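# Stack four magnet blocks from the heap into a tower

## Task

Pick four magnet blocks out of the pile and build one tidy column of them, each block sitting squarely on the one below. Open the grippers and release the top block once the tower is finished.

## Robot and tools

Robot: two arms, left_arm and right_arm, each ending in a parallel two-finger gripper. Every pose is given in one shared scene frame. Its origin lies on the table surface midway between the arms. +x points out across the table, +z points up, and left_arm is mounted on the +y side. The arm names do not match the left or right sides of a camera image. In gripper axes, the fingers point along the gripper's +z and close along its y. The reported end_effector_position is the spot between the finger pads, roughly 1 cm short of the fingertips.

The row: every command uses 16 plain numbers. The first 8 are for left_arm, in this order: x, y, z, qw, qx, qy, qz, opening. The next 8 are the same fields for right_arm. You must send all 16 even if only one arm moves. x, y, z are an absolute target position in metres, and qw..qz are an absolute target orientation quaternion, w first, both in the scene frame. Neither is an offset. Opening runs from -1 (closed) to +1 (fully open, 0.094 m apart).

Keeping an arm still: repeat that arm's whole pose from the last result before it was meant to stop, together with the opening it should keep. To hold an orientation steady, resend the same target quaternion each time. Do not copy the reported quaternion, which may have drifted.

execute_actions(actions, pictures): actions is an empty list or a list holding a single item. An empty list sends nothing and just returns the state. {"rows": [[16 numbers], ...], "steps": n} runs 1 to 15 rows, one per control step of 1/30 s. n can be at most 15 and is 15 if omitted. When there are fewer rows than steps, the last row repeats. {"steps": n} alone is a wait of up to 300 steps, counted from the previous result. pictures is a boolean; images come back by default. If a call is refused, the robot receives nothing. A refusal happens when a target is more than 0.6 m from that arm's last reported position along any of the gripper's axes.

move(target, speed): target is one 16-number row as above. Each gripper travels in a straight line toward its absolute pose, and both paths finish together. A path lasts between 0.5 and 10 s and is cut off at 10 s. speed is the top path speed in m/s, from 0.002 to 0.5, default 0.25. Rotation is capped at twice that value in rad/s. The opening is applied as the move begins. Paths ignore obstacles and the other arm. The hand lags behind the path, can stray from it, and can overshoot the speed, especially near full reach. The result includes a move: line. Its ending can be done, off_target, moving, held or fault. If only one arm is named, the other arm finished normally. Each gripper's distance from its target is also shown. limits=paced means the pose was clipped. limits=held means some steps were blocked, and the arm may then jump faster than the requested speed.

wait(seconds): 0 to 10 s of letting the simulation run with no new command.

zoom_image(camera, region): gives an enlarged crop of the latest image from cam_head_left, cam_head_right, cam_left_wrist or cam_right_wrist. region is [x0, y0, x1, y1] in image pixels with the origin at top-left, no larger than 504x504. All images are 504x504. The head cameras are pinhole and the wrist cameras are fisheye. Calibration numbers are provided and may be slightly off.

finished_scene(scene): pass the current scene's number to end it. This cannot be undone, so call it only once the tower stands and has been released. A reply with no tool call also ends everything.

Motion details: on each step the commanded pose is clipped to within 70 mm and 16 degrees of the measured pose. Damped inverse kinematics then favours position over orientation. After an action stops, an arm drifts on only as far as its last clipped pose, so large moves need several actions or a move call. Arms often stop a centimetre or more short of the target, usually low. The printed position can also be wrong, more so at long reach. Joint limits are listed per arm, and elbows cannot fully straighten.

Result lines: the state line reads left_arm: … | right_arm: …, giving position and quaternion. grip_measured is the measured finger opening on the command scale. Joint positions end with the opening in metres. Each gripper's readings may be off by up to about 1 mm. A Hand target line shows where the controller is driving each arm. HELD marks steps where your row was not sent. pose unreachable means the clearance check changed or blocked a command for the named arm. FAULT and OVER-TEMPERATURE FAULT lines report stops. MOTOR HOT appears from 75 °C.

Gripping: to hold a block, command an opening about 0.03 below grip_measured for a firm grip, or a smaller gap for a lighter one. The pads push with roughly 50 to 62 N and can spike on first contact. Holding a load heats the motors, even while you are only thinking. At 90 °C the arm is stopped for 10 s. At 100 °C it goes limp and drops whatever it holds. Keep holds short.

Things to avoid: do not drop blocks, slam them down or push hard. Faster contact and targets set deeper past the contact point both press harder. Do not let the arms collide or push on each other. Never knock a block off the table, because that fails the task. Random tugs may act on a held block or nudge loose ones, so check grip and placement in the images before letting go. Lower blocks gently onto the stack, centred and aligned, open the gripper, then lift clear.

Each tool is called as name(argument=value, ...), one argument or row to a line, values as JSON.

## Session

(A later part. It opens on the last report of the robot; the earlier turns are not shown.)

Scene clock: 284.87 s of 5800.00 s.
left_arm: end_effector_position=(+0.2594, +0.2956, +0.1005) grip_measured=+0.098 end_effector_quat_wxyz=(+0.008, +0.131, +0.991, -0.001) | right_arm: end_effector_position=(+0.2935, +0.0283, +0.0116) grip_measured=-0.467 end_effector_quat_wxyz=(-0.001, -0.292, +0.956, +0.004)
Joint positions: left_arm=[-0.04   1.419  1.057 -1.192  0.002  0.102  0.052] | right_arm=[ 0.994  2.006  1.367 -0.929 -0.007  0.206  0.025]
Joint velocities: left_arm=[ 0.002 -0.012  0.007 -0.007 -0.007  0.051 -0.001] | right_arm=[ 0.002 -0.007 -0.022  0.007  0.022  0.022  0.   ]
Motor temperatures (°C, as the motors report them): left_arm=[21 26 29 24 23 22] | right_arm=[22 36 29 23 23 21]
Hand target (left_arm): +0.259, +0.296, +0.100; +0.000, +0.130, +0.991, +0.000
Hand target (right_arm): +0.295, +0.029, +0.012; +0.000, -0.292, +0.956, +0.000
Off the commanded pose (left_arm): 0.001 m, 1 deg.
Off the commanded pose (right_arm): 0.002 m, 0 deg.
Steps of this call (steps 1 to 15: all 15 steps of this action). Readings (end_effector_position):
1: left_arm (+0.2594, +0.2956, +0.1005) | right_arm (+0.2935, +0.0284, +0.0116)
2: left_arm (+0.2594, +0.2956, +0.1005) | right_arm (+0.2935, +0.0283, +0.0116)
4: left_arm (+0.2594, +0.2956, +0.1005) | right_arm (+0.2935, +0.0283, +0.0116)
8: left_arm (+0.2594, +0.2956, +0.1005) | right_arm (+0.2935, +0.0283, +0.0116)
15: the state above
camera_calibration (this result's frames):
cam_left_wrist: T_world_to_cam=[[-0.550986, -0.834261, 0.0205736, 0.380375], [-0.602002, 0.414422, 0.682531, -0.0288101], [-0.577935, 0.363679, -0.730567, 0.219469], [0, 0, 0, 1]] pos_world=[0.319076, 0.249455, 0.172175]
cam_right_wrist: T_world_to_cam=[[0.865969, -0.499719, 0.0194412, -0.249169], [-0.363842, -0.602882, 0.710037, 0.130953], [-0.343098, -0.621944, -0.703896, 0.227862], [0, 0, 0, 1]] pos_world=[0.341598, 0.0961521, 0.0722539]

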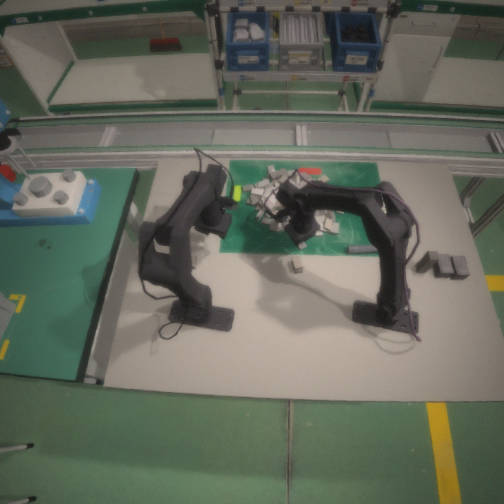

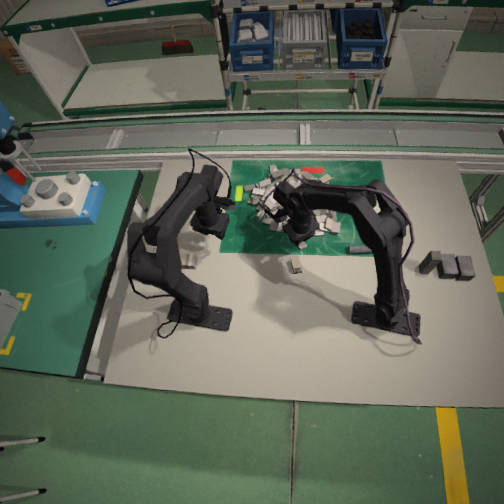

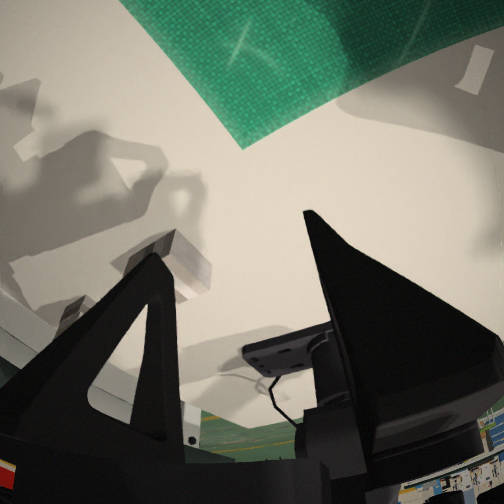

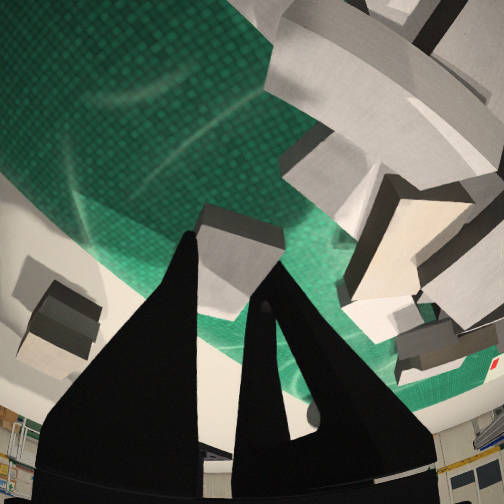

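move(
  target=[0.2595,0.2955,0.10,0,0.1305,0.9914,0,0.1,0.29,0.028,0.075,0,-0.2924,0.9563,0,-0.5],
  speed=0.1,
)

move(
  target=[0.2595,0.2955,0.10,0,0.1305,0.9914,0,0.1,0.208,0.034,0.065,0,-0.1045,0.9945,0,-0.5],
  speed=0.12,
)

move(
  target=[0.2595,0.2955,0.10,0,0.1305,0.9914,0,0.1,0.209,0.033,0.040,0,-0.1045,0.9945,0,-0.5],
  speed=0.03,
)

Scene clock: 287.77 s of 5800.00 s.
left_arm: end_effector_position=(+0.2594, +0.2956, +0.1005) grip_measured=+0.098 end_effector_quat_wxyz=(+0.008, +0.131, +0.991, -0.001) | right_arm: end_effector_position=(+0.2909, +0.0257, +0.0655) grip_measured=-0.467 end_effector_quat_wxyz=(-0.007, -0.291, +0.957, +0.000)
Joint positions: left_arm=[-0.04   1.419  1.057 -1.192  0.002  0.102  0.052] | right_arm=[ 0.994  1.946  1.505 -1.143 -0.007  0.208  0.025]
Joint velocities: left_arm=[ 0.012  0.002  0.027  0.022  0.051 -0.037  0.001] | right_arm=[-0.012  0.002  0.012 -0.051  0.051 -0.066  0.   ]
Motor temperatures (°C, as the motors report them): left_arm=[21 26 29 24 23 22] | right_arm=[22 37 29 23 23 21]
Hand target (left_arm): +0.259, +0.296, +0.100; +0.000, +0.130, +0.991, +0.000
Hand target (right_arm): +0.291, +0.028, +0.075; +0.000, -0.292, +0.956, +0.000
Off the commanded pose (left_arm): 0.001 m, 1 deg.
Off the commanded pose (right_arm): 0.010 m, 1 deg.
move: done
camera_calibration (this result's frames):
cam_left_wrist: T_world_to_cam=[[-0.550986, -0.834261, 0.0205736, 0.380375], [-0.602002, 0.414422, 0.682531, -0.0288101], [-0.577935, 0.363679, -0.730567, 0.219469], [0, 0, 0, 1]] pos_world=[0.319076, 0.249455, 0.172175]
cam_right_wrist: T_world_to_cam=[[0.865015, -0.501503, 0.0156241, -0.248738], [-0.357408, -0.594021, 0.720693, 0.087366], [-0.352149, -0.628994, -0.693078, 0.265371], [0, 0, 0, 1]] pos_world=[0.339837, 0.0940713, 0.124845]

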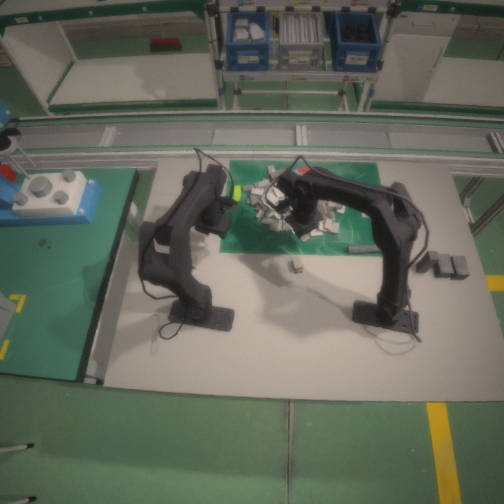

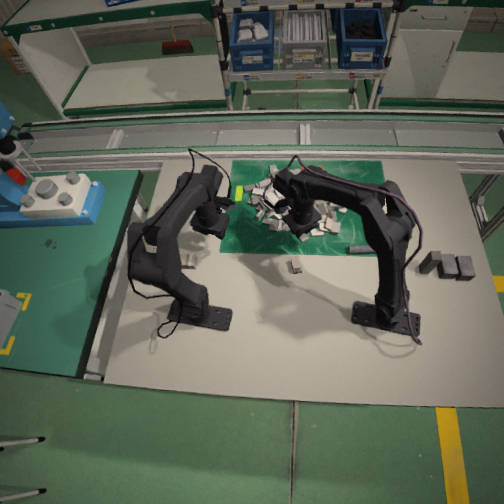

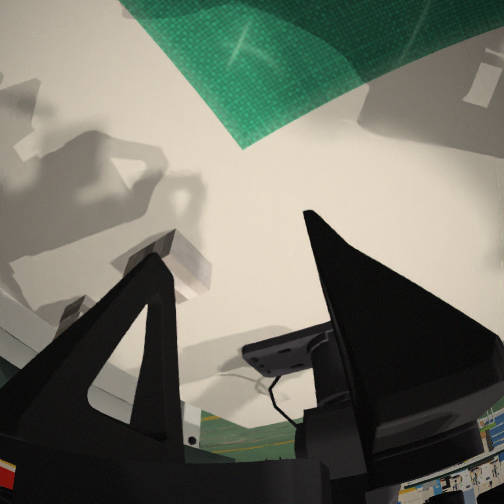

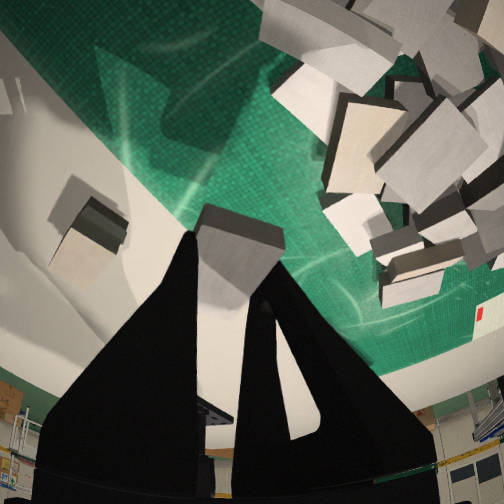

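Scene clock: 289.87 s of 5800.00 s.
left_arm: end_effector_position=(+0.2594, +0.2956, +0.1005) grip_measured=+0.098 end_effector_quat_wxyz=(+0.008, +0.131, +0.991, -0.001) | right_arm: end_effector_position=(+0.2088, +0.0329, +0.0634) grip_measured=-0.467 end_effector_quat_wxyz=(-0.008, -0.107, +0.994, -0.005)
Joint positions: left_arm=[-0.04   1.419  1.057 -1.192  0.002  0.102  0.052] | right_arm=[ 1.199  1.785  1.285 -1.088 -0.006  0.79   0.025]
Joint velocities: left_arm=[ 0.007 -0.002  0.007 -0.022 -0.007 -0.022 -0.001] | right_arm=[-0.012 -0.002  0.007  0.022 -0.007 -0.051 -0.   ]
Motor temperatures (°C, as the motors report them): left_arm=[21 26 29 24 23 22] | right_arm=[22 37 29 23 23 21]
Hand target (left_arm): +0.259, +0.296, +0.100; +0.000, +0.130, +0.991, +0.000
Hand target (right_arm): +0.209, +0.032, +0.065; +0.001, -0.105, +0.995, -0.002
Off the commanded pose (left_arm): 0.001 m, 1 deg.
Off the commanded pose (right_arm): 0.002 m, 1 deg.
move: done
camera_calibration (this result's frames):
cam_left_wrist: T_world_to_cam=[[-0.550986, -0.834261, 0.0205736, 0.380375], [-0.602002, 0.414422, 0.682531, -0.0288101], [-0.577935, 0.363679, -0.730567, 0.219469], [0, 0, 0, 1]] pos_world=[0.319076, 0.249455, 0.172175]
cam_right_wrist: T_world_to_cam=[[0.619485, -0.784591, 0.0255948, -0.114089], [-0.551466, -0.411751, 0.725497, 0.0980077], [-0.55868, -0.463549, -0.687749, 0.276904], [0, 0, 0, 1]] pos_world=[0.279425, 0.0791997, 0.122256]

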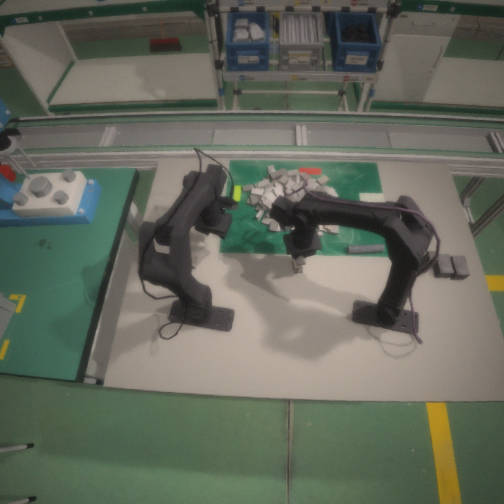

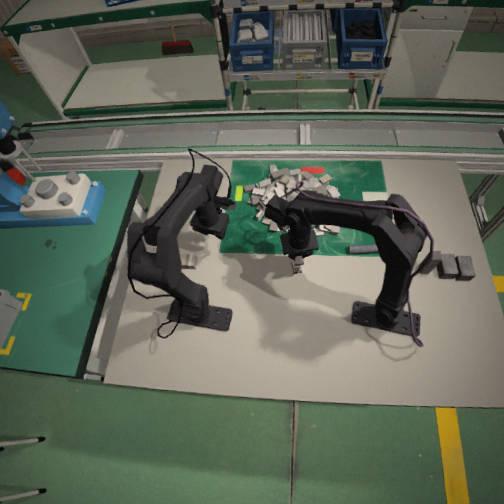

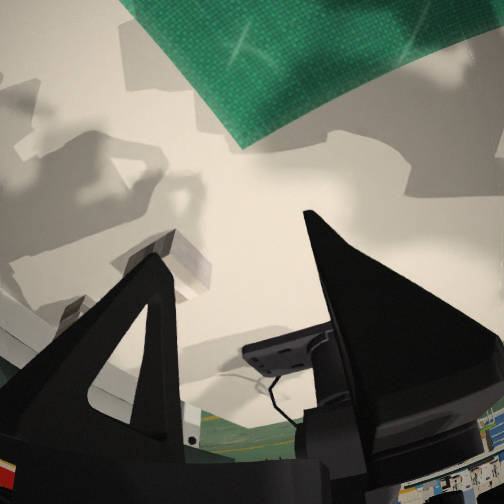

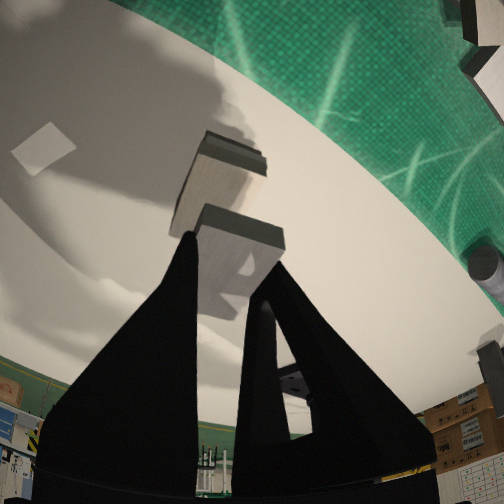

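Scene clock: 291.07 s of 5800.00 s.
left_arm: end_effector_position=(+0.2594, +0.2956, +0.1005) grip_measured=+0.098 end_effector_quat_wxyz=(+0.008, +0.131, +0.991, -0.001) | right_arm: end_effector_position=(+0.2099, +0.0346, +0.0466) grip_measured=-0.467 end_effector_quat_wxyz=(+0.001, -0.106, +0.994, +0.007)
Joint positions: left_arm=[-0.04   1.419  1.057 -1.192  0.002  0.102  0.052] | right_arm=[ 1.199  1.785  1.215 -0.989 -0.006  0.791  0.025]
Joint velocities: left_arm=[-0.022 -0.002  0.002 -0.037  0.022  0.007 -0.001] | right_arm=[-0.012 -0.017  0.012 -0.037  0.007  0.007  0.   ]
Motor temperatures (°C, as the motors report them): left_arm=[21 26 29 24 23 22] | right_arm=[22 37 29 23 23 21]
Hand target (left_arm): +0.259, +0.296, +0.100; +0.000, +0.130, +0.991, +0.000
Hand target (right_arm): +0.209, +0.033, +0.040; -0.000, -0.105, +0.995, -0.000
Off the commanded pose (left_arm): 0.001 m, 1 deg.
Off the commanded pose (right_arm): 0.007 m, 1 deg.
move: done
camera_calibration (this result's frames):
cam_left_wrist: T_world_to_cam=[[-0.550986, -0.834261, 0.0205736, 0.380375], [-0.602002, 0.414422, 0.682531, -0.0288101], [-0.577935, 0.363679, -0.730567, 0.219469], [0, 0, 0, 1]] pos_world=[0.319076, 0.249455, 0.172175]
cam_right_wrist: T_world_to_cam=[[0.618865, -0.785331, 0.0161559, -0.112403], [-0.562625, -0.428825, 0.706797, 0.115338], [-0.548142, -0.446502, -0.707232, 0.26479], [0, 0, 0, 1]] pos_world=[0.279597, 0.0794155, 0.107563]

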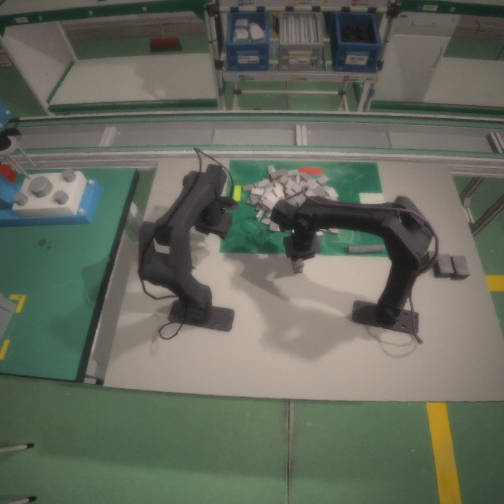

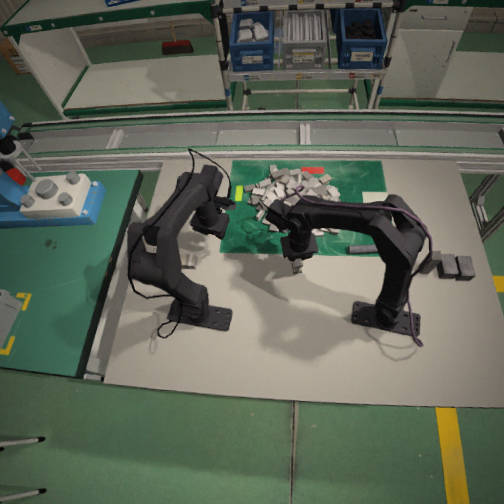

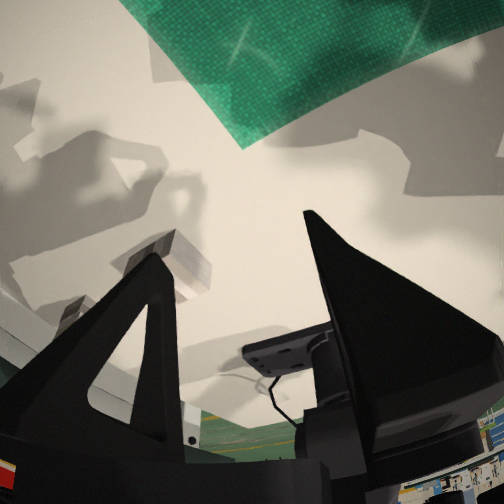

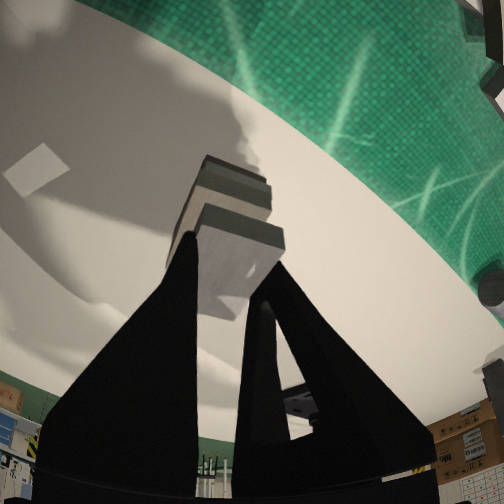

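move(
  target=[0.2595,0.2955,0.10,0,0.1305,0.9914,0,0.1,0.210,0.038,0.036,0,-0.1045,0.9945,0,-0.5],
  speed=0.015,
)

Scene clock: 292.80 s of 5800.00 s.
left_arm: end_effector_position=(+0.2594, +0.2956, +0.1005) grip_measured=+0.098 end_effector_quat_wxyz=(+0.008, +0.131, +0.991, -0.001) | right_arm: end_effector_position=(+0.2101, +0.0349, +0.0410) grip_measured=-0.467 end_effector_quat_wxyz=(-0.002, -0.104, +0.995, +0.002)
Joint positions: left_arm=[-0.04   1.419  1.057 -1.192  0.002  0.102  0.052] | right_arm=[ 1.199  1.803  1.215 -0.982 -0.006  0.797  0.025]
Joint velocities: left_arm=[-0.007  0.002  0.002  0.11   0.022 -0.022 -0.001] | right_arm=[-0.002 -0.007  0.007 -0.051 -0.037  0.051  0.001]
Motor temperatures (°C, as the motors report them): left_arm=[21 26 29 24 23 22] | right_arm=[22 36 29 23 23 21]
Hand target (left_arm): +0.259, +0.296, +0.100; +0.000, +0.130, +0.991, +0.000
Hand target (right_arm): +0.210, +0.038, +0.036; -0.000, -0.104, +0.995, -0.000
Off the commanded pose (left_arm): 0.001 m, 1 deg.
Off the commanded pose (right_arm): 0.006 m, 0 deg.
move: done
camera_calibration (this result's frames):
cam_left_wrist: T_world_to_cam=[[-0.550986, -0.834261, 0.0205736, 0.380375], [-0.602002, 0.414422, 0.682531, -0.0288101], [-0.577935, 0.363679, -0.730567, 0.219469], [0, 0, 0, 1]] pos_world=[0.319076, 0.249455, 0.172175]
cam_right_wrist: T_world_to_cam=[[0.614477, -0.788679, 0.0200743, -0.111335], [-0.560504, -0.418512, 0.714621, 0.11834], [-0.555205, -0.45037, -0.699224, 0.262357], [0, 0, 0, 1]] pos_world=[0.280405, 0.0798771, 0.101113]

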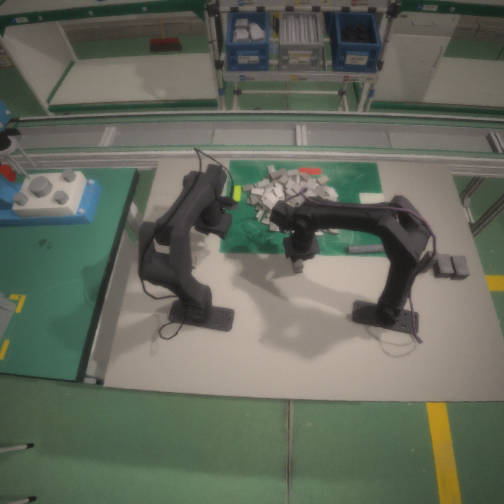

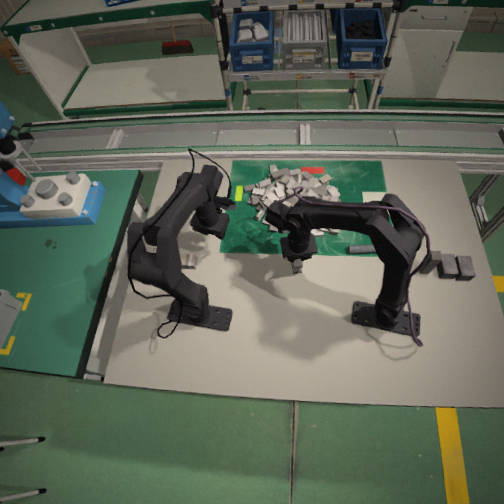

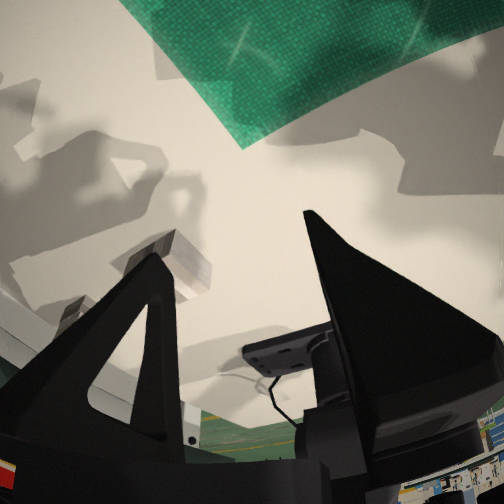

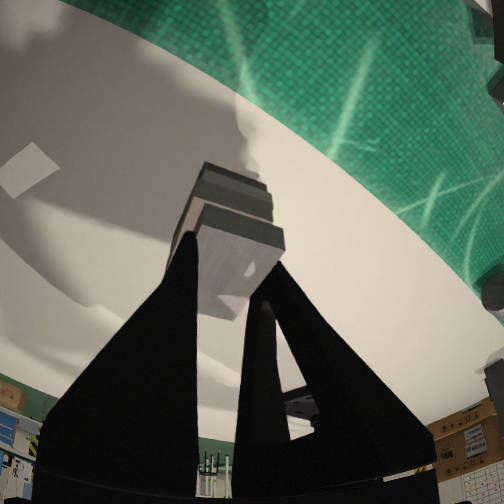

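execute_actions(
  actions=[
    {"rows":[[0.2595,0.2955,0.10,0,0.1305,0.9914,0,0.1,0.210,0.035,0.040,0,-0.1045,0.9945,0,-0.1]],"steps":15},
  ],
  pictures=false,
)

move(
  target=[0.2595,0.2955,0.10,0,0.1305,0.9914,0,0.1,0.210,0.035,0.009,0,-0.1045,0.9945,0,-0.1],
  speed=0.03,
)

Scene clock: 295.50 s of 5800.00 s.
left_arm: end_effector_position=(+0.2594, +0.2956, +0.1005) grip_measured=+0.098 end_effector_quat_wxyz=(+0.008, +0.131, +0.991, -0.001) | right_arm: end_effector_position=(+0.2101, +0.0349, +0.0410) grip_measured=-0.102 end_effector_quat_wxyz=(-0.002, -0.103, +0.995, +0.002)
Joint positions: left_arm=[-0.04   1.419  1.057 -1.192  0.002  0.102  0.052] | right_arm=[ 1.199  1.803  1.215 -0.982 -0.006  0.797  0.042]
Joint velocities: left_arm=[ 0.017  0.007  0.007 -0.066 -0.051  0.081 -0.001] | right_arm=[ 0.007  0.002  0.027  0.007 -0.007 -0.051 -0.   ]
Motor temperatures (°C, as the motors report them): left_arm=[21 26 29 24 23 22] | right_arm=[22 36 29 23 23 21]
Hand target (left_arm): +0.259, +0.296, +0.100; +0.000, +0.130, +0.991, +0.000
Hand target (right_arm): +0.210, +0.035, +0.040; -0.000, -0.105, +0.995, -0.000
Off the commanded pose (left_arm): 0.001 m, 1 deg.
Off the commanded pose (right_arm): 0.001 m, 0 deg.
Steps of this call (steps 1 to 66: nothing new was sent; steps 67 to 81: all 15 steps of this action). Readings (end_effector_position):
67: left_arm (+0.2594, +0.2956, +0.1005) | right_arm (+0.2101, +0.0349, +0.0410)
68: left_arm (+0.2594, +0.2956, +0.1005) | right_arm (+0.2101, +0.0349, +0.0410)
70: left_arm (+0.2594, +0.2956, +0.1005) | right_arm (+0.2101, +0.0349, +0.0410)
74: left_arm (+0.2594, +0.2956, +0.1005) | right_arm (+0.2101, +0.0349, +0.0410)
81: the state above

Scene clock: 297.13 s of 5800.00 s.
left_arm: end_effector_position=(+0.2594, +0.2956, +0.1005) grip_measured=+0.098 end_effector_quat_wxyz=(+0.008, +0.131, +0.991, -0.001) | right_arm: end_effector_position=(+0.2120, +0.0379, +0.0170) grip_measured=-0.102 end_effector_quat_wxyz=(+0.003, -0.103, +0.995, +0.008)
Joint positions: left_arm=[-0.04   1.419  1.057 -1.192  0.002  0.102  0.052] | right_arm=[ 1.199  1.837  1.155 -0.872 -0.006  0.797  0.042]
Joint velocities: left_arm=[-0.012  0.007 -0.007 -0.051 -0.051 -0.081 -0.001] | right_arm=[-0.007 -0.007 -0.002  0.051 -0.066 -0.066  0.   ]
Motor temperatures (°C, as the motors report them): left_arm=[21 26 29 24 23 22] | right_arm=[22 36 29 23 23 21]
Hand target (left_arm): +0.259, +0.296, +0.100; +0.000, +0.130, +0.991, +0.000
Hand target (right_arm): +0.210, +0.035, +0.009; +0.000, -0.105, +0.995, +0.000
Off the commanded pose (left_arm): 0.001 m, 1 deg.
Off the commanded pose (right_arm): 0.009 m, 1 deg.
move: done
camera_calibration (this result's frames):
cam_left_wrist: T_world_to_cam=[[-0.550986, -0.834261, 0.0205736, 0.380375], [-0.602002, 0.414422, 0.682531, -0.0288101], [-0.577935, 0.363679, -0.730567, 0.219469], [0, 0, 0, 1]] pos_world=[0.319076, 0.249455, 0.172175]
cam_right_wrist: T_world_to_cam=[[0.614024, -0.789153, 0.0145617, -0.109451], [-0.566907, -0.428112, 0.703801, 0.139719], [-0.549173, -0.440406, -0.710248, 0.246524], [0, 0, 0, 1]] pos_world=[0.281798, 0.0820127, 0.0783524]

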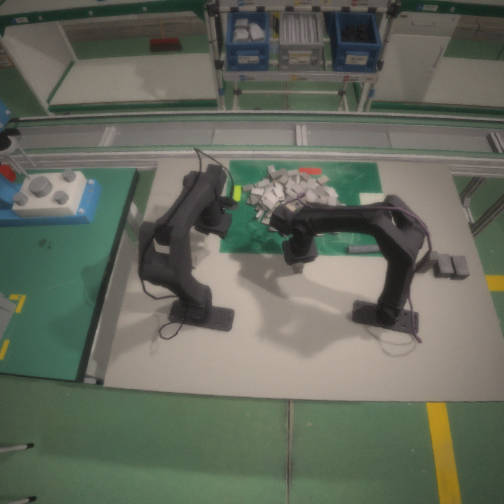

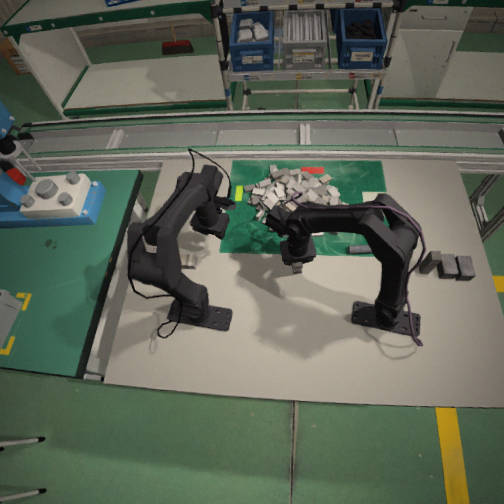

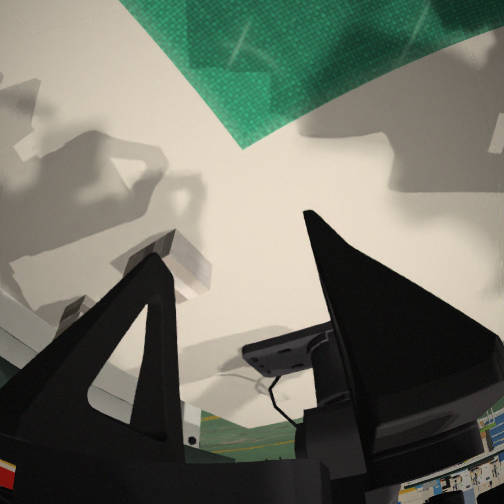

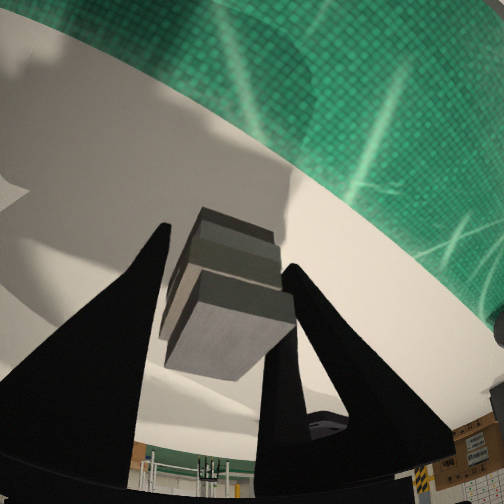

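Close gradually.

execute_actions(
  actions=[
    {"rows":[[0.2595,0.2955,0.10,0,0.1305,0.9914,0,0.1,0.210,0.035,0.007,0,-0.1045,0.9945,0,-0.2],[0.2595,0.2955,0.10,0,0.1305,0.9914,0,0.1,0.210,0.035,0.007,0,-0.1045,0.9945,0,-0.25],[0.2595,0.2955,0.10,0,0.1305,0.9914,0,0.1,0.210,0.035,0.007,0,-0.1045,0.9945,0,-0.29],[0.2595,0.2955,0.10,0,0.1305,0.9914,0,0.1,0.210,0.035,0.007,0,-0.1045,0.9945,0,-0.31],[0.2595,0.2955,0.10,0,0.1305,0.9914,0,0.1,0.210,0.035,0.007,0,-0.1045,0.9945,0,-0.33],[0.2595,0.2955,0.10,0,0.1305,0.9914,0,0.1,0.210,0.035,0.007,0,-0.1045,0.9945,0,-0.35],[0.2595,0.2955,0.10,0,0.1305,0.9914,0,0.1,0.210,0.035,0.007,0,-0.1045,0.9945,0,-0.37],[0.2595,0.2955,0.10,0,0.1305,0.9914,0,0.1,0.210,0.035,0.007,0,-0.1045,0.9945,0,-0.39],[0.2595,0.2955,0.10,0,0.1305,0.9914,0,0.1,0.210,0.035,0.007,0,-0.1045,0.9945,0,-0.41],[0.2595,0.2955,0.10,0,0.1305,0.9914,0,0.1,0.210,0.035,0.007,0,-0.1045,0.9945,0,-0.43],[0.2595,0.2955,0.10,0,0.1305,0.9914,0,0.1,0.210,0.035,0.007,0,-0.1045,0.9945,0,-0.45],[0.2595,0.2955,0.10,0,0.1305,0.9914,0,0.1,0.210,0.035,0.007,0,-0.1045,0.9945,0,-0.47],[0.2595,0.2955,0.10,0,0.1305,0.9914,0,0.1,0.210,0.035,0.007,0,-0.1045,0.9945,0,-0.49]],"steps":15},
  ],
  pictures=false,
)

wait(
  seconds=0.4,
)

Scene clock: 301.63 s of 5800.00 s.
left_arm: end_effector_position=(+0.2594, +0.2956, +0.1005) grip_measured=+0.098 end_effector_quat_wxyz=(+0.008, +0.131, +0.991, -0.001) | right_arm: end_effector_position=(+0.2132, +0.0388, +0.0171) grip_measured=-0.450 end_effector_quat_wxyz=(+0.006, -0.103, +0.995, +0.010)
Joint positions: left_arm=[-0.04   1.419  1.057 -1.192  0.002  0.102  0.052] | right_arm=[ 1.199  1.837  1.155 -0.866 -0.003  0.797  0.026]
Joint velocities: left_arm=[-0.012 -0.007 -0.002 -0.007  0.037 -0.022  0.   ] | right_arm=[ 0.007 -0.007  0.017 -0.007 -0.037  0.081 -0.001]
Motor temperatures (°C, as the motors report them): left_arm=[21 26 29 24 23 22] | right_arm=[22 36 28 23 23 21]
Hand target (left_arm): +0.259, +0.296, +0.100; +0.000, +0.130, +0.991, +0.000
Hand target (right_arm): +0.210, +0.035, +0.007; +0.000, -0.105, +0.995, -0.000
Off the commanded pose (left_arm): 0.001 m, 1 deg.
Off the commanded pose (right_arm): 0.011 m, 1 deg.
Steps of this call (steps 1 to 90: nothing new was sent; then 1.00 s passed at rest; steps 91 to 105: all 15 steps of this action). Readings (end_effector_position):
91: left_arm (+0.2594, +0.2956, +0.1005) | right_arm (+0.2123, +0.0384, +0.0170)
92: left_arm (+0.2594, +0.2956, +0.1005) | right_arm (+0.2125, +0.0387, +0.0170)
94: left_arm (+0.2594, +0.2956, +0.1005) | right_arm (+0.2127, +0.0391, +0.0171)
98: left_arm (+0.2594, +0.2956, +0.1005) | right_arm (+0.2128, +0.0391, +0.0171)
105: the state above

Scene clock: 302.03 s of 5800.00 s.
left_arm: end_effector_position=(+0.2594, +0.2956, +0.1005) grip_measured=+0.098 end_effector_quat_wxyz=(+0.008, +0.131, +0.991, -0.001) | right_arm: end_effector_position=(+0.2132, +0.0388, +0.0171) grip_measured=-0.450 end_effector_quat_wxyz=(+0.006, -0.103, +0.995, +0.010)
Joint positions: left_arm=[-0.04   1.419  1.057 -1.192  0.002  0.102  0.052] | right_arm=[ 1.199  1.837  1.155 -0.866 -0.003  0.797  0.026]
Joint velocities: left_arm=[ 0.002 -0.002  0.007 -0.066  0.037 -0.007  0.   ] | right_arm=[ 0.012  0.017  0.012 -0.022  0.051 -0.037 -0.   ]
Motor temperatures (°C, as the motors report them): left_arm=[21 26 29 24 23 22] | right_arm=[22 36 28 23 23 21]
Hand target (left_arm): +0.259, +0.296, +0.100; +0.000, +0.130, +0.991, +0.000
Hand target (right_arm): +0.210, +0.035, +0.007; +0.000, -0.105, +0.995, -0.000
Off the commanded pose (left_arm): 0.001 m, 1 deg.
Off the commanded pose (right_arm): 0.011 m, 1 deg.
Steps of this call (steps 1 to 12: nothing new was sent). Readings (end_effector_position):
1: left_arm (+0.2594, +0.2956, +0.1005) | right_arm (+0.2132, +0.0388, +0.0171)
2: left_arm (+0.2594, +0.2956, +0.1005) | right_arm (+0.2132, +0.0388, +0.0171)
4: left_arm (+0.2594, +0.2956, +0.1005) | right_arm (+0.2132, +0.0388, +0.0171)
8: left_arm (+0.2594, +0.2956, +0.1005) | right_arm (+0.2132, +0.0388, +0.0171)
12: the state above
camera_calibration (this result's frames):
cam_left_wrist: T_world_to_cam=[[-0.550986, -0.834261, 0.0205736, 0.380375], [-0.602002, 0.414422, 0.682531, -0.0288101], [-0.577935, 0.363679, -0.730567, 0.219469], [0, 0, 0, 1]] pos_world=[0.319076, 0.249455, 0.172175]
cam_right_wrist: T_world_to_cam=[[0.61389, -0.789242, 0.0153821, -0.109435], [-0.571036, -0.430542, 0.698965, 0.141903], [-0.54503, -0.437871, -0.714991, 0.246776], [0, 0, 0, 1]] pos_world=[0.282713, 0.0827804, 0.0789403]

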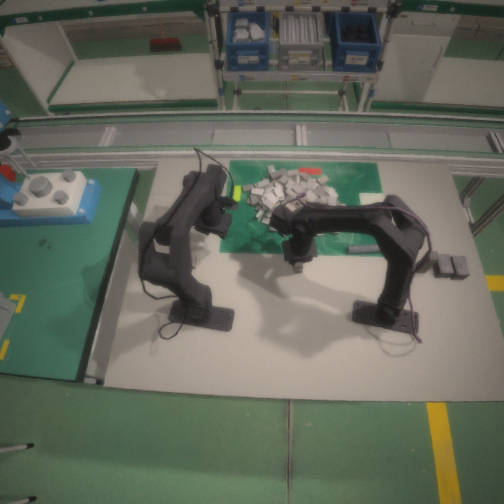

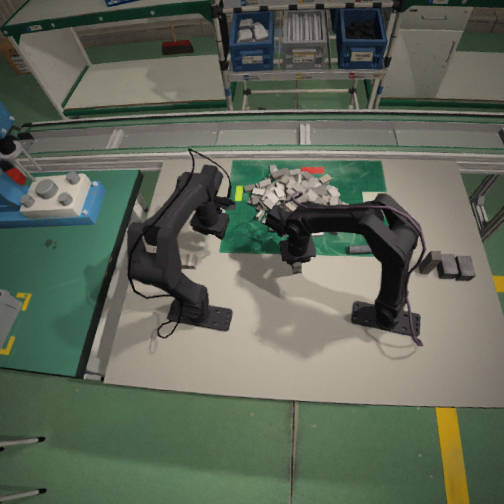

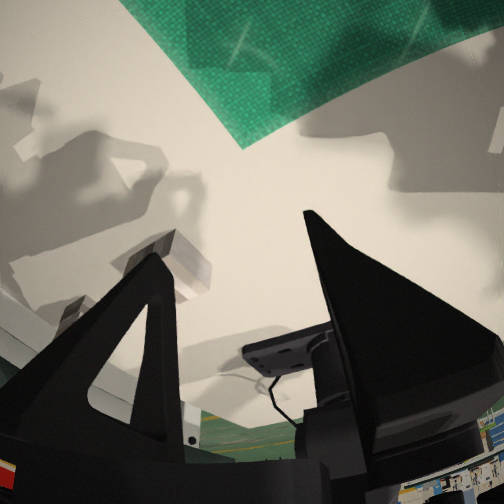

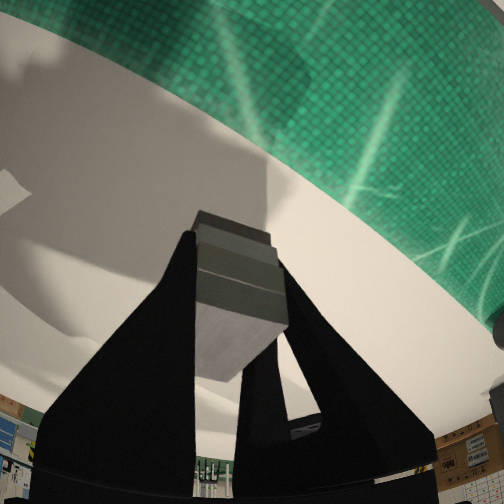

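execute_actions(
  actions=[
    {"rows":[[0.2595,0.2955,0.10,0,0.1305,0.9914,0,0.1,0.213,0.0385,0.017,0,-0.1045,0.9945,0,0.2]],"steps":15},
  ],
  pictures=false,
)

move(
  target=[0.2595,0.2955,0.10,0,0.1305,0.9914,0,0.1,0.212,0.039,0.07,0,-0.1045,0.9945,0,0.2],
  speed=0.1,
)

move(
  target=[0.2595,0.2955,0.10,0,0.1305,0.9914,0,0.1,0.211,0.036,0.062,0,-0.777,0.629,0,0.2],
  speed=0.5,
)

move(
  target=[0.2595,0.2955,0.10,0,0.1305,0.9914,0,0.1,0.210,0.035,0.008,0,-0.777,0.629,0,0.2],
  speed=0.05,
)

Scene clock: 304.90 s of 5800.00 s.
left_arm: end_effector_position=(+0.2594, +0.2956, +0.1005) grip_measured=+0.098 end_effector_quat_wxyz=(+0.008, +0.131, +0.991, -0.001) | right_arm: end_effector_position=(+0.2121, +0.0370, +0.0170) grip_measured=+0.198 end_effector_quat_wxyz=(+0.003, -0.103, +0.995, +0.006)
Joint positions: left_arm=[-0.04   1.419  1.057 -1.192  0.002  0.102  0.052] | right_arm=[ 1.199  1.837  1.155 -0.875 -0.003  0.797  0.056]
Joint velocities: left_arm=[ 0.017  0.002 -0.022 -0.037 -0.022  0.007 -0.001] | right_arm=[-0.002  0.007 -0.002  0.007 -0.022 -0.007  0.   ]
Motor temperatures (°C, as the motors report them): left_arm=[21 26 30 24 23 22] | right_arm=[22 35 28 23 23 21]
Hand target (left_arm): +0.259, +0.296, +0.100; +0.000, +0.130, +0.991, +0.000
Hand target (right_arm): +0.213, +0.038, +0.017; +0.000, -0.105, +0.995, +0.000
Off the commanded pose (left_arm): 0.001 m, 1 deg.
Off the commanded pose (right_arm): 0.002 m, 1 deg.
Steps of this call (steps 1 to 71: nothing new was sent; steps 72 to 86: all 15 steps of this action). Readings (end_effector_position):
72: left_arm (+0.2594, +0.2956, +0.1005) | right_arm (+0.2131, +0.0387, +0.0170)
73: left_arm (+0.2594, +0.2956, +0.1005) | right_arm (+0.2130, +0.0384, +0.0170)
75: left_arm (+0.2594, +0.2956, +0.1005) | right_arm (+0.2126, +0.0379, +0.0170)
79: left_arm (+0.2594, +0.2956, +0.1005) | right_arm (+0.2122, +0.0372, +0.0170)
86: the state above

Scene clock: 306.27 s of 5800.00 s.
left_arm: end_effector_position=(+0.2594, +0.2956, +0.1005) grip_measured=+0.098 end_effector_quat_wxyz=(+0.008, +0.131, +0.991, -0.001) | right_arm: end_effector_position=(+0.2127, +0.0380, +0.0624) grip_measured=+0.198 end_effector_quat_wxyz=(-0.004, -0.103, +0.995, -0.002)
Joint positions: left_arm=[-0.04   1.419  1.057 -1.192  0.002  0.102  0.052] | right_arm=[ 1.199  1.801  1.301 -1.079 -0.003  0.797  0.056]
Joint velocities: left_arm=[-0.007 -0.012 -0.002 -0.022  0.037  0.007 -0.001] | right_arm=[ 0.022  0.007 -0.012 -0.007 -0.007 -0.037  0.   ]
Motor temperatures (°C, as the motors report them): left_arm=[21 26 30 24 23 22] | right_arm=[22 35 28 23 23 21]
Hand target (left_arm): +0.259, +0.296, +0.100; +0.000, +0.130, +0.991, +0.000
Hand target (right_arm): +0.212, +0.040, +0.070; -0.000, -0.105, +0.995, -0.000
Off the commanded pose (left_arm): 0.001 m, 1 deg.
Off the commanded pose (right_arm): 0.008 m, 1 deg.
move: done
camera_calibration (this result's frames):
cam_left_wrist: T_world_to_cam=[[-0.550986, -0.834261, 0.0205736, 0.380375], [-0.602002, 0.414422, 0.682531, -0.0288101], [-0.577935, 0.363679, -0.730567, 0.219469], [0, 0, 0, 1]] pos_world=[0.319076, 0.249455, 0.172175]
cam_right_wrist: T_world_to_cam=[[0.614226, -0.788714, 0.0256394, -0.1112], [-0.559421, -0.412284, 0.719076, 0.10514], [-0.556575, -0.456018, -0.694458, 0.280377], [0, 0, 0, 1]] pos_world=[0.283171, 0.0834994, 0.121957]

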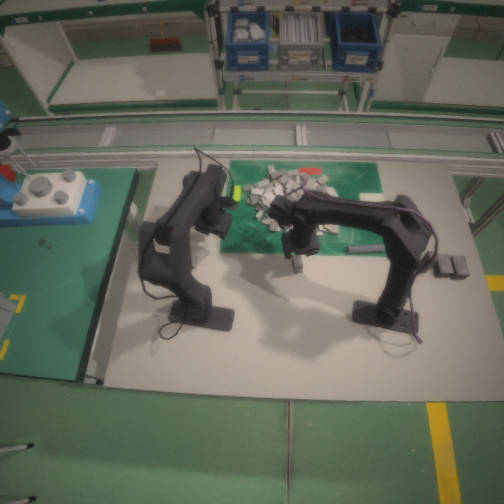

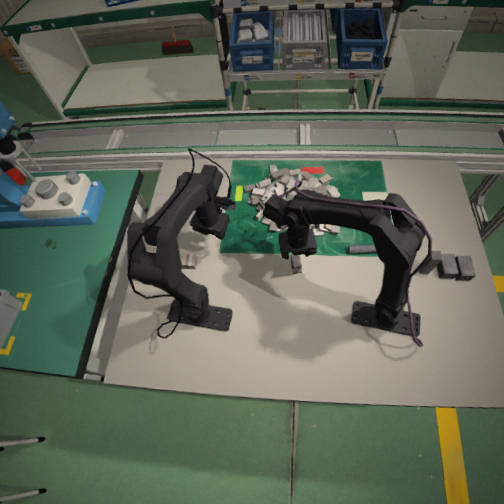

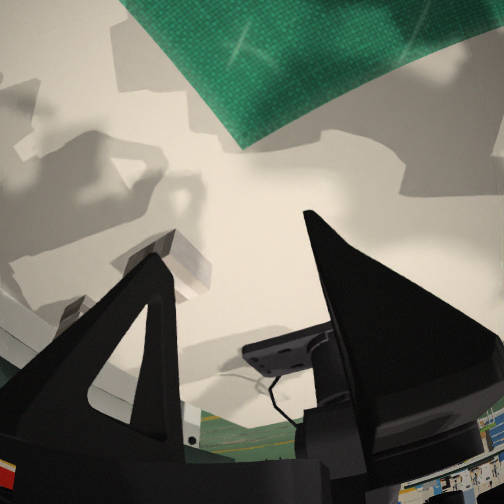

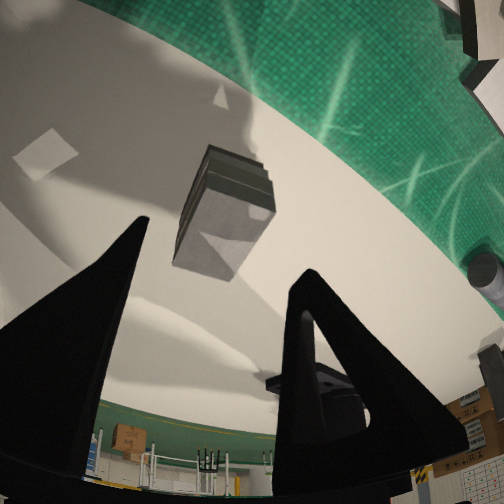

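Scene clock: 308.60 s of 5800.00 s.
left_arm: end_effector_position=(+0.2594, +0.2956, +0.1005) grip_measured=+0.098 end_effector_quat_wxyz=(+0.008, +0.131, +0.991, -0.001) | right_arm: end_effector_position=(+0.2136, +0.0382, +0.0624) grip_measured=+0.198 end_effector_quat_wxyz=(+0.003, +0.773, -0.634, +0.001)
Joint positions: left_arm=[-0.04   1.419  1.057 -1.192  0.002  0.102  0.052] | right_arm=[ 1.199  1.801  1.301 -1.076  0.001 -0.764  0.056]
Joint velocities: left_arm=[ 0.002 -0.007 -0.002 -0.11  -0.022 -0.022 -0.   ] | right_arm=[-0.012 -0.007 -0.002 -0.007  0.007 -0.051 -0.   ]
Motor temperatures (°C, as the motors report them): left_arm=[21 26 30 24 23 22] | right_arm=[22 36 28 23 23 21]
Hand target (left_arm): +0.259, +0.296, +0.100; +0.000, +0.130, +0.991, +0.000
Hand target (right_arm): +0.211, +0.036, +0.062; +0.000, +0.777, -0.629, +0.000
Off the commanded pose (left_arm): 0.001 m, 1 deg.
Off the commanded pose (right_arm): 0.003 m, 1 deg.
move: done
camera_calibration (this result's frames):
cam_left_wrist: T_world_to_cam=[[-0.550986, -0.834261, 0.0205736, 0.380375], [-0.602002, 0.414422, 0.682531, -0.0288101], [-0.577935, 0.363679, -0.730567, 0.219469], [0, 0, 0, 1]] pos_world=[0.319076, 0.249455, 0.172175]
cam_right_wrist: T_world_to_cam=[[0.795101, 0.606106, 0.0211933, -0.203259], [0.411837, -0.565248, 0.714762, -0.0956292], [0.445201, -0.55958, -0.699046, 0.0712157], [0, 0, 0, 1]] pos_world=[0.16929, 0.108993, 0.122443]

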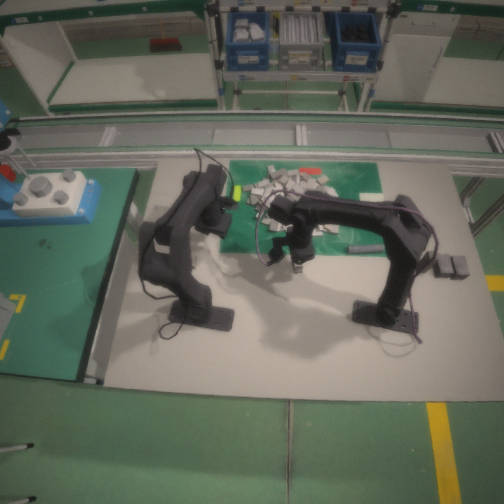

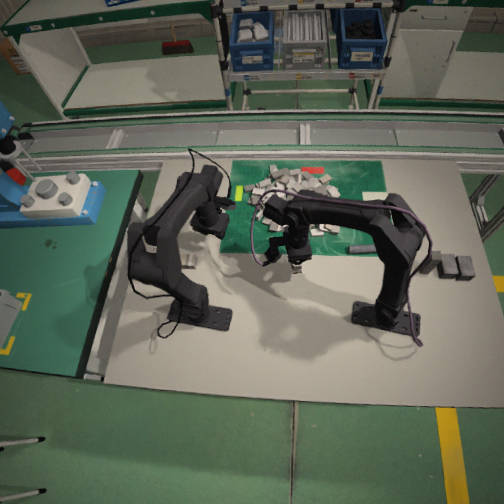

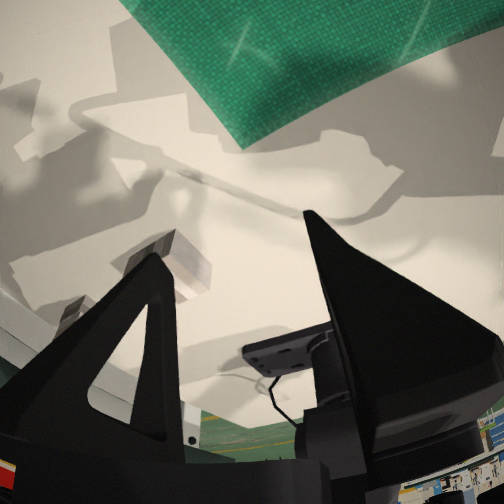

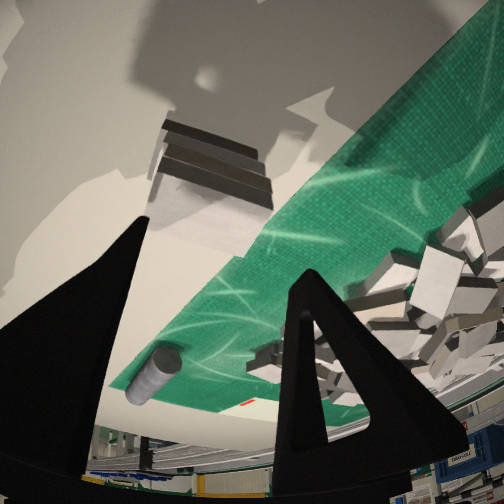

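Scene clock: 310.17 s of 5800.00 s.
left_arm: end_effector_position=(+0.2594, +0.2956, +0.1005) grip_measured=+0.098 end_effector_quat_wxyz=(+0.008, +0.131, +0.991, -0.001) | right_arm: end_effector_position=(+0.2075, +0.0324, +0.0122) grip_measured=+0.199 end_effector_quat_wxyz=(+0.007, +0.775, -0.632, -0.003)
Joint positions: left_arm=[-0.04   1.419  1.057 -1.192  0.002  0.102  0.052] | right_arm=[ 1.201  1.846  1.145 -0.883 -0.008 -0.767  0.056]
Joint velocities: left_arm=[-0.002 -0.007 -0.022  0.022 -0.066 -0.022 -0.   ] | right_arm=[-0.002  0.002 -0.012 -0.051 -0.066  0.051 -0.001]
Motor temperatures (°C, as the motors report them): left_arm=[21 26 30 24 23 22] | right_arm=[22 36 28 23 23 21]
Hand target (left_arm): +0.259, +0.296, +0.100; +0.000, +0.130, +0.991, +0.000
Hand target (right_arm): +0.210, +0.034, +0.008; +0.000, +0.777, -0.629, +0.000
Off the commanded pose (left_arm): 0.001 m, 1 deg.
Off the commanded pose (right_arm): 0.006 m, 1 deg.
move: done
camera_calibration (this result's frames):
cam_left_wrist: T_world_to_cam=[[-0.550986, -0.834261, 0.0205736, 0.380375], [-0.602002, 0.414422, 0.682531, -0.0288101], [-0.577935, 0.363679, -0.730567, 0.219469], [0, 0, 0, 1]] pos_world=[0.319076, 0.249455, 0.172175]
cam_right_wrist: T_world_to_cam=[[0.792311, 0.610008, 0.0115018, -0.193233], [0.422422, -0.562072, 0.71108, -0.0627901], [0.440229, -0.558538, -0.703018, 0.0367392], [0, 0, 0, 1]] pos_world=[0.163451, 0.103102, 0.0726996]

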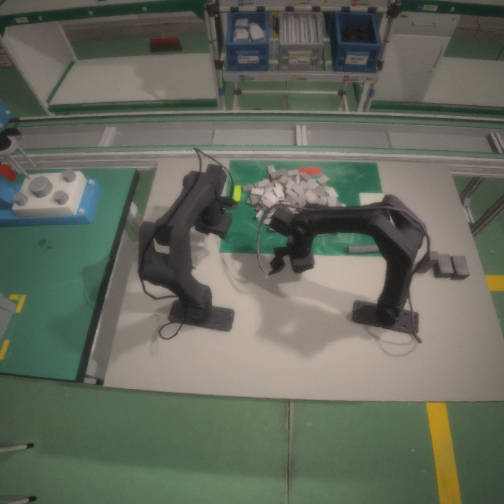

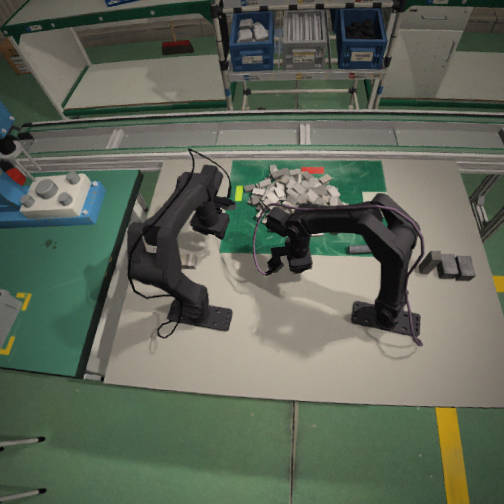

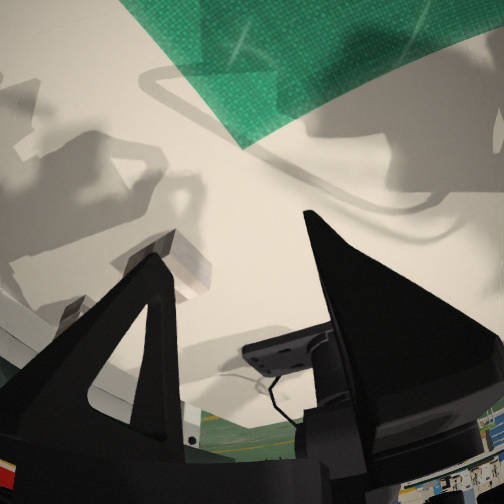

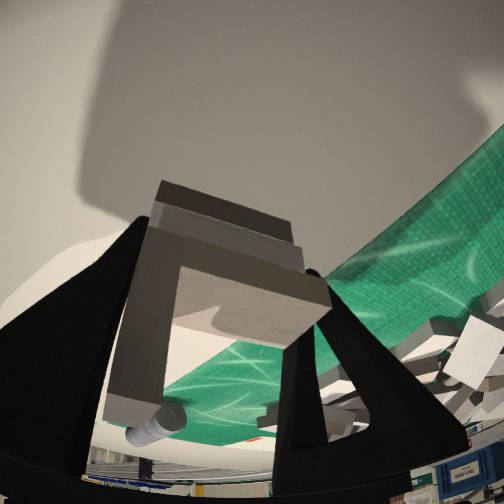

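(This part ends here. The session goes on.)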